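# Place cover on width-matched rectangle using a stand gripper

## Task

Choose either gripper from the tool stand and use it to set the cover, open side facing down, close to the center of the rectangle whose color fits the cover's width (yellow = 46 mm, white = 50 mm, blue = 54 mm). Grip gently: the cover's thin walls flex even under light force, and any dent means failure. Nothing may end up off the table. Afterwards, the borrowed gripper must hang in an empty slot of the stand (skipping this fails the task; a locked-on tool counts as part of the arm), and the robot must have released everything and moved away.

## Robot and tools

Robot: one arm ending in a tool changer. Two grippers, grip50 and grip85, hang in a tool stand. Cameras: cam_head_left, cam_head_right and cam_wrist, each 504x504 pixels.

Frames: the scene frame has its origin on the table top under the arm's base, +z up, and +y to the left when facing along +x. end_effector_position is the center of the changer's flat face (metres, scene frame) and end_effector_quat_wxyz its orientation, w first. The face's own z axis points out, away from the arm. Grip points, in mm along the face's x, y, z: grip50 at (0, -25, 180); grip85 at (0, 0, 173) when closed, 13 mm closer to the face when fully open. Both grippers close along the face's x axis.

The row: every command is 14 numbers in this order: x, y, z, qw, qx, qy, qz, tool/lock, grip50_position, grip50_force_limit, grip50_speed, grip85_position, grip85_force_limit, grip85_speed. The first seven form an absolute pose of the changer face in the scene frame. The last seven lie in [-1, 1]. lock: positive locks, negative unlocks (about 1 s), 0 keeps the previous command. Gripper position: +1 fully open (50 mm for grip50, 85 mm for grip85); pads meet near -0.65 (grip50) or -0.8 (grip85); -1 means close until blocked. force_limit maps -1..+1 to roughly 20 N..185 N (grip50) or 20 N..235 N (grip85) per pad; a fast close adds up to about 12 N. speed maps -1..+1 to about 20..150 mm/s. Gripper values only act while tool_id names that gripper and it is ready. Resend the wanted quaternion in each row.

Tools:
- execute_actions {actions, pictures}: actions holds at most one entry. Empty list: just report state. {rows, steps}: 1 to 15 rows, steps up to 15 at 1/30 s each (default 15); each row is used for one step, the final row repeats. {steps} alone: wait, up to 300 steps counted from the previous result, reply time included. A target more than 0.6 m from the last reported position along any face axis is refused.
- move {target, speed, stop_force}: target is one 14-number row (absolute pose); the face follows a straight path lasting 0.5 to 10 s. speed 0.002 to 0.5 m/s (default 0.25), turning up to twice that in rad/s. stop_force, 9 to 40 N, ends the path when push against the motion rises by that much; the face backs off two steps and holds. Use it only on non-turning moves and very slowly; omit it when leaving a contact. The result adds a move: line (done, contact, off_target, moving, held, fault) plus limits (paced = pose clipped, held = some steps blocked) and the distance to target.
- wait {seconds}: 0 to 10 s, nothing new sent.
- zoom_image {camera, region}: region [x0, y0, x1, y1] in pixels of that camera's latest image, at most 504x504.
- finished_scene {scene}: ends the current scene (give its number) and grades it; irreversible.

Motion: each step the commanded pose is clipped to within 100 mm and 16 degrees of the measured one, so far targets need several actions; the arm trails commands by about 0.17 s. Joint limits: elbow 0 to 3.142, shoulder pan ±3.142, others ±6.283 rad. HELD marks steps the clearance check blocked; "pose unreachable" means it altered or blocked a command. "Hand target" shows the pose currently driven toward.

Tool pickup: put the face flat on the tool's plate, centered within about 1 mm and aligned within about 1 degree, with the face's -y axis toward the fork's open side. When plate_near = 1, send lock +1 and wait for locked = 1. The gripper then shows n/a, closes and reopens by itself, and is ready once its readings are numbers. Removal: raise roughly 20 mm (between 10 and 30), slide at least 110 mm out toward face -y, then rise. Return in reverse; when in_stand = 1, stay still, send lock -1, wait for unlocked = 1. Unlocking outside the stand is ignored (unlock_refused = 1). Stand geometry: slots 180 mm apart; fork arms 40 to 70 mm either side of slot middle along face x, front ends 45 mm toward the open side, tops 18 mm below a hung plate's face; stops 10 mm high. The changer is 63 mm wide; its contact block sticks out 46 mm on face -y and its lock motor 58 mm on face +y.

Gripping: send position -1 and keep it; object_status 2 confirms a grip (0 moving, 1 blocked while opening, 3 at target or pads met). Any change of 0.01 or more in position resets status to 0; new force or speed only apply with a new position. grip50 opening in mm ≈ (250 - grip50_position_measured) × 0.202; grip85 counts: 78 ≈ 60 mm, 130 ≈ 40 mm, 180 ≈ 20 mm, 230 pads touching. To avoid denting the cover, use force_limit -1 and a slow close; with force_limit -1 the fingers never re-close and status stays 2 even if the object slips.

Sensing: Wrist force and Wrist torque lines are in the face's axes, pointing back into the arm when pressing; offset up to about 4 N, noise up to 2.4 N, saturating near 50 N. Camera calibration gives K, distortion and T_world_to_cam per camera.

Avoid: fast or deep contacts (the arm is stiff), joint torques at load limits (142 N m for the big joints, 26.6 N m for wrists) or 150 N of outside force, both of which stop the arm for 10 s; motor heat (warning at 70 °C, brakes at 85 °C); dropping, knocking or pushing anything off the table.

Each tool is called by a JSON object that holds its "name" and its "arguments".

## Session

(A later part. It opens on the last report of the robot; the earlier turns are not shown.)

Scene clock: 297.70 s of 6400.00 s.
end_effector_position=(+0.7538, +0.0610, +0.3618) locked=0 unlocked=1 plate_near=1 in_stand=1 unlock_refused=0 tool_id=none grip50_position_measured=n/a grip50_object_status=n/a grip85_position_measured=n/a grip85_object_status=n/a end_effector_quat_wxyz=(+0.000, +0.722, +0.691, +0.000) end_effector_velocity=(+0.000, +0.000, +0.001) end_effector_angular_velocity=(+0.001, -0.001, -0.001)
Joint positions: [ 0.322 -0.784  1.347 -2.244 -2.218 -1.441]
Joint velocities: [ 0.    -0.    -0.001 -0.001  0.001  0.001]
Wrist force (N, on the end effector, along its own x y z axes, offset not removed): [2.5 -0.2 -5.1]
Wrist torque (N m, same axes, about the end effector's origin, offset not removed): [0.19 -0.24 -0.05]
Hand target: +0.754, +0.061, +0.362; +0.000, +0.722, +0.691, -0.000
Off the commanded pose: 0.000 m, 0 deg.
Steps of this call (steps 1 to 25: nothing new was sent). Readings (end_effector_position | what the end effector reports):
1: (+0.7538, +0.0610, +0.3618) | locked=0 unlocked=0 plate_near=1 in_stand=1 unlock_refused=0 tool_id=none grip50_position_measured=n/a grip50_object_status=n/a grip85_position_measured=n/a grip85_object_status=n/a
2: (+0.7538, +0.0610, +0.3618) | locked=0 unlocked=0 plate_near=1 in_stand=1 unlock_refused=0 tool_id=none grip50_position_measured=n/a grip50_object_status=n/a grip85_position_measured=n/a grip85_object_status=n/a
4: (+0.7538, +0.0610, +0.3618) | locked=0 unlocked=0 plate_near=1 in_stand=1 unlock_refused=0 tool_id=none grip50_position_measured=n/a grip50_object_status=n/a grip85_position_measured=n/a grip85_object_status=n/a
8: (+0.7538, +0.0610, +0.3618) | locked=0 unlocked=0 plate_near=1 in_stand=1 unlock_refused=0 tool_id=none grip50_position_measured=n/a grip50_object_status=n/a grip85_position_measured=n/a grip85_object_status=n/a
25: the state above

{"name": "move", "arguments": {"target": [0.7538,0.061,0.47,0,0.7225,0.6914,0,0,1,-1,0,1,-1,0], "speed": 0.08}}

{"name": "finished_scene", "arguments": {"scene": 1}}

Scene clock: 306.83 s of 6400.00 s.
end_effector_position=(+0.7537, +0.0610, +0.4698) locked=0 unlocked=1 plate_near=0 in_stand=0 unlock_refused=0 tool_id=none grip50_position_measured=n/a grip50_object_status=n/a grip85_position_measured=n/a grip85_object_status=n/a end_effector_quat_wxyz=(-0.000, +0.722, +0.691, +0.000) end_effector_velocity=(-0.000, +0.002, +0.002) end_effector_angular_velocity=(-0.000, +0.001, +0.002)
Joint positions: [ 0.411 -0.876  1.25  -1.987 -2.225 -1.33 ]
Joint velocities: [ 0.003  0.001 -0.004  0.006 -0.     0.003]
Wrist force (N, on the end effector, along its own x y z axes, offset not removed): [1.1 0.8 -2.6]
Wrist torque (N m, same axes, about the end effector's origin, offset not removed): [0.08 -0.15 -0.30]
Hand target: +0.754, +0.061, +0.470; -0.000, +0.722, +0.691, +0.000
Off the commanded pose: 0.000 m, 0 deg.
After step 90, 4.33 s passed at rest.
move: done
camera_calibration (this result's frames):
cam_wrist: T_world_to_cam=[[0.00715476, 0.99977, -0.0202177, -0.0639058], [0.972685, -0.00226698, 0.232117, -0.783], [0.232018, -0.0213262, -0.972478, 0.330837], [0, 0, 0, 1]] pos_world=[0.68531, 0.0691715, 0.502187]

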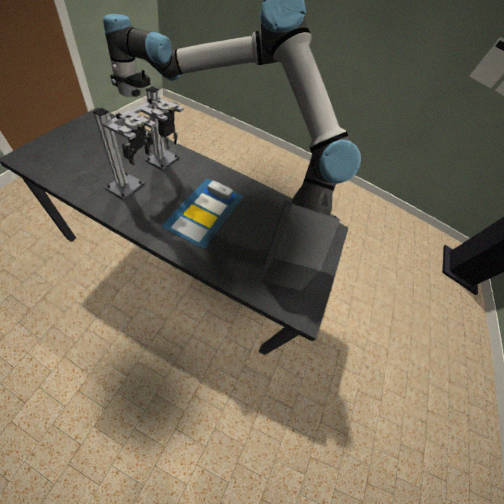

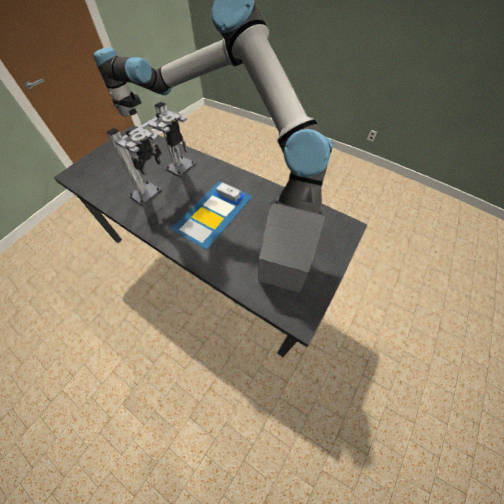

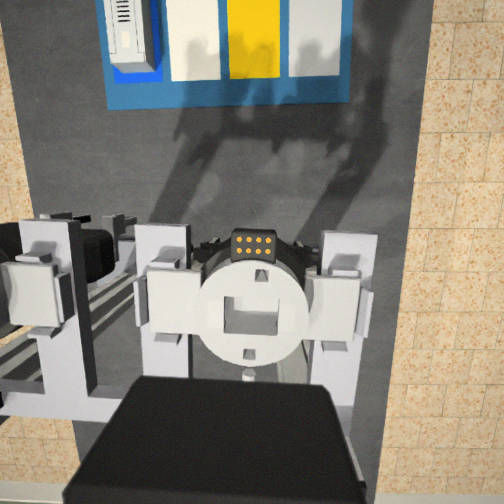

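The scene is finished: the task was done.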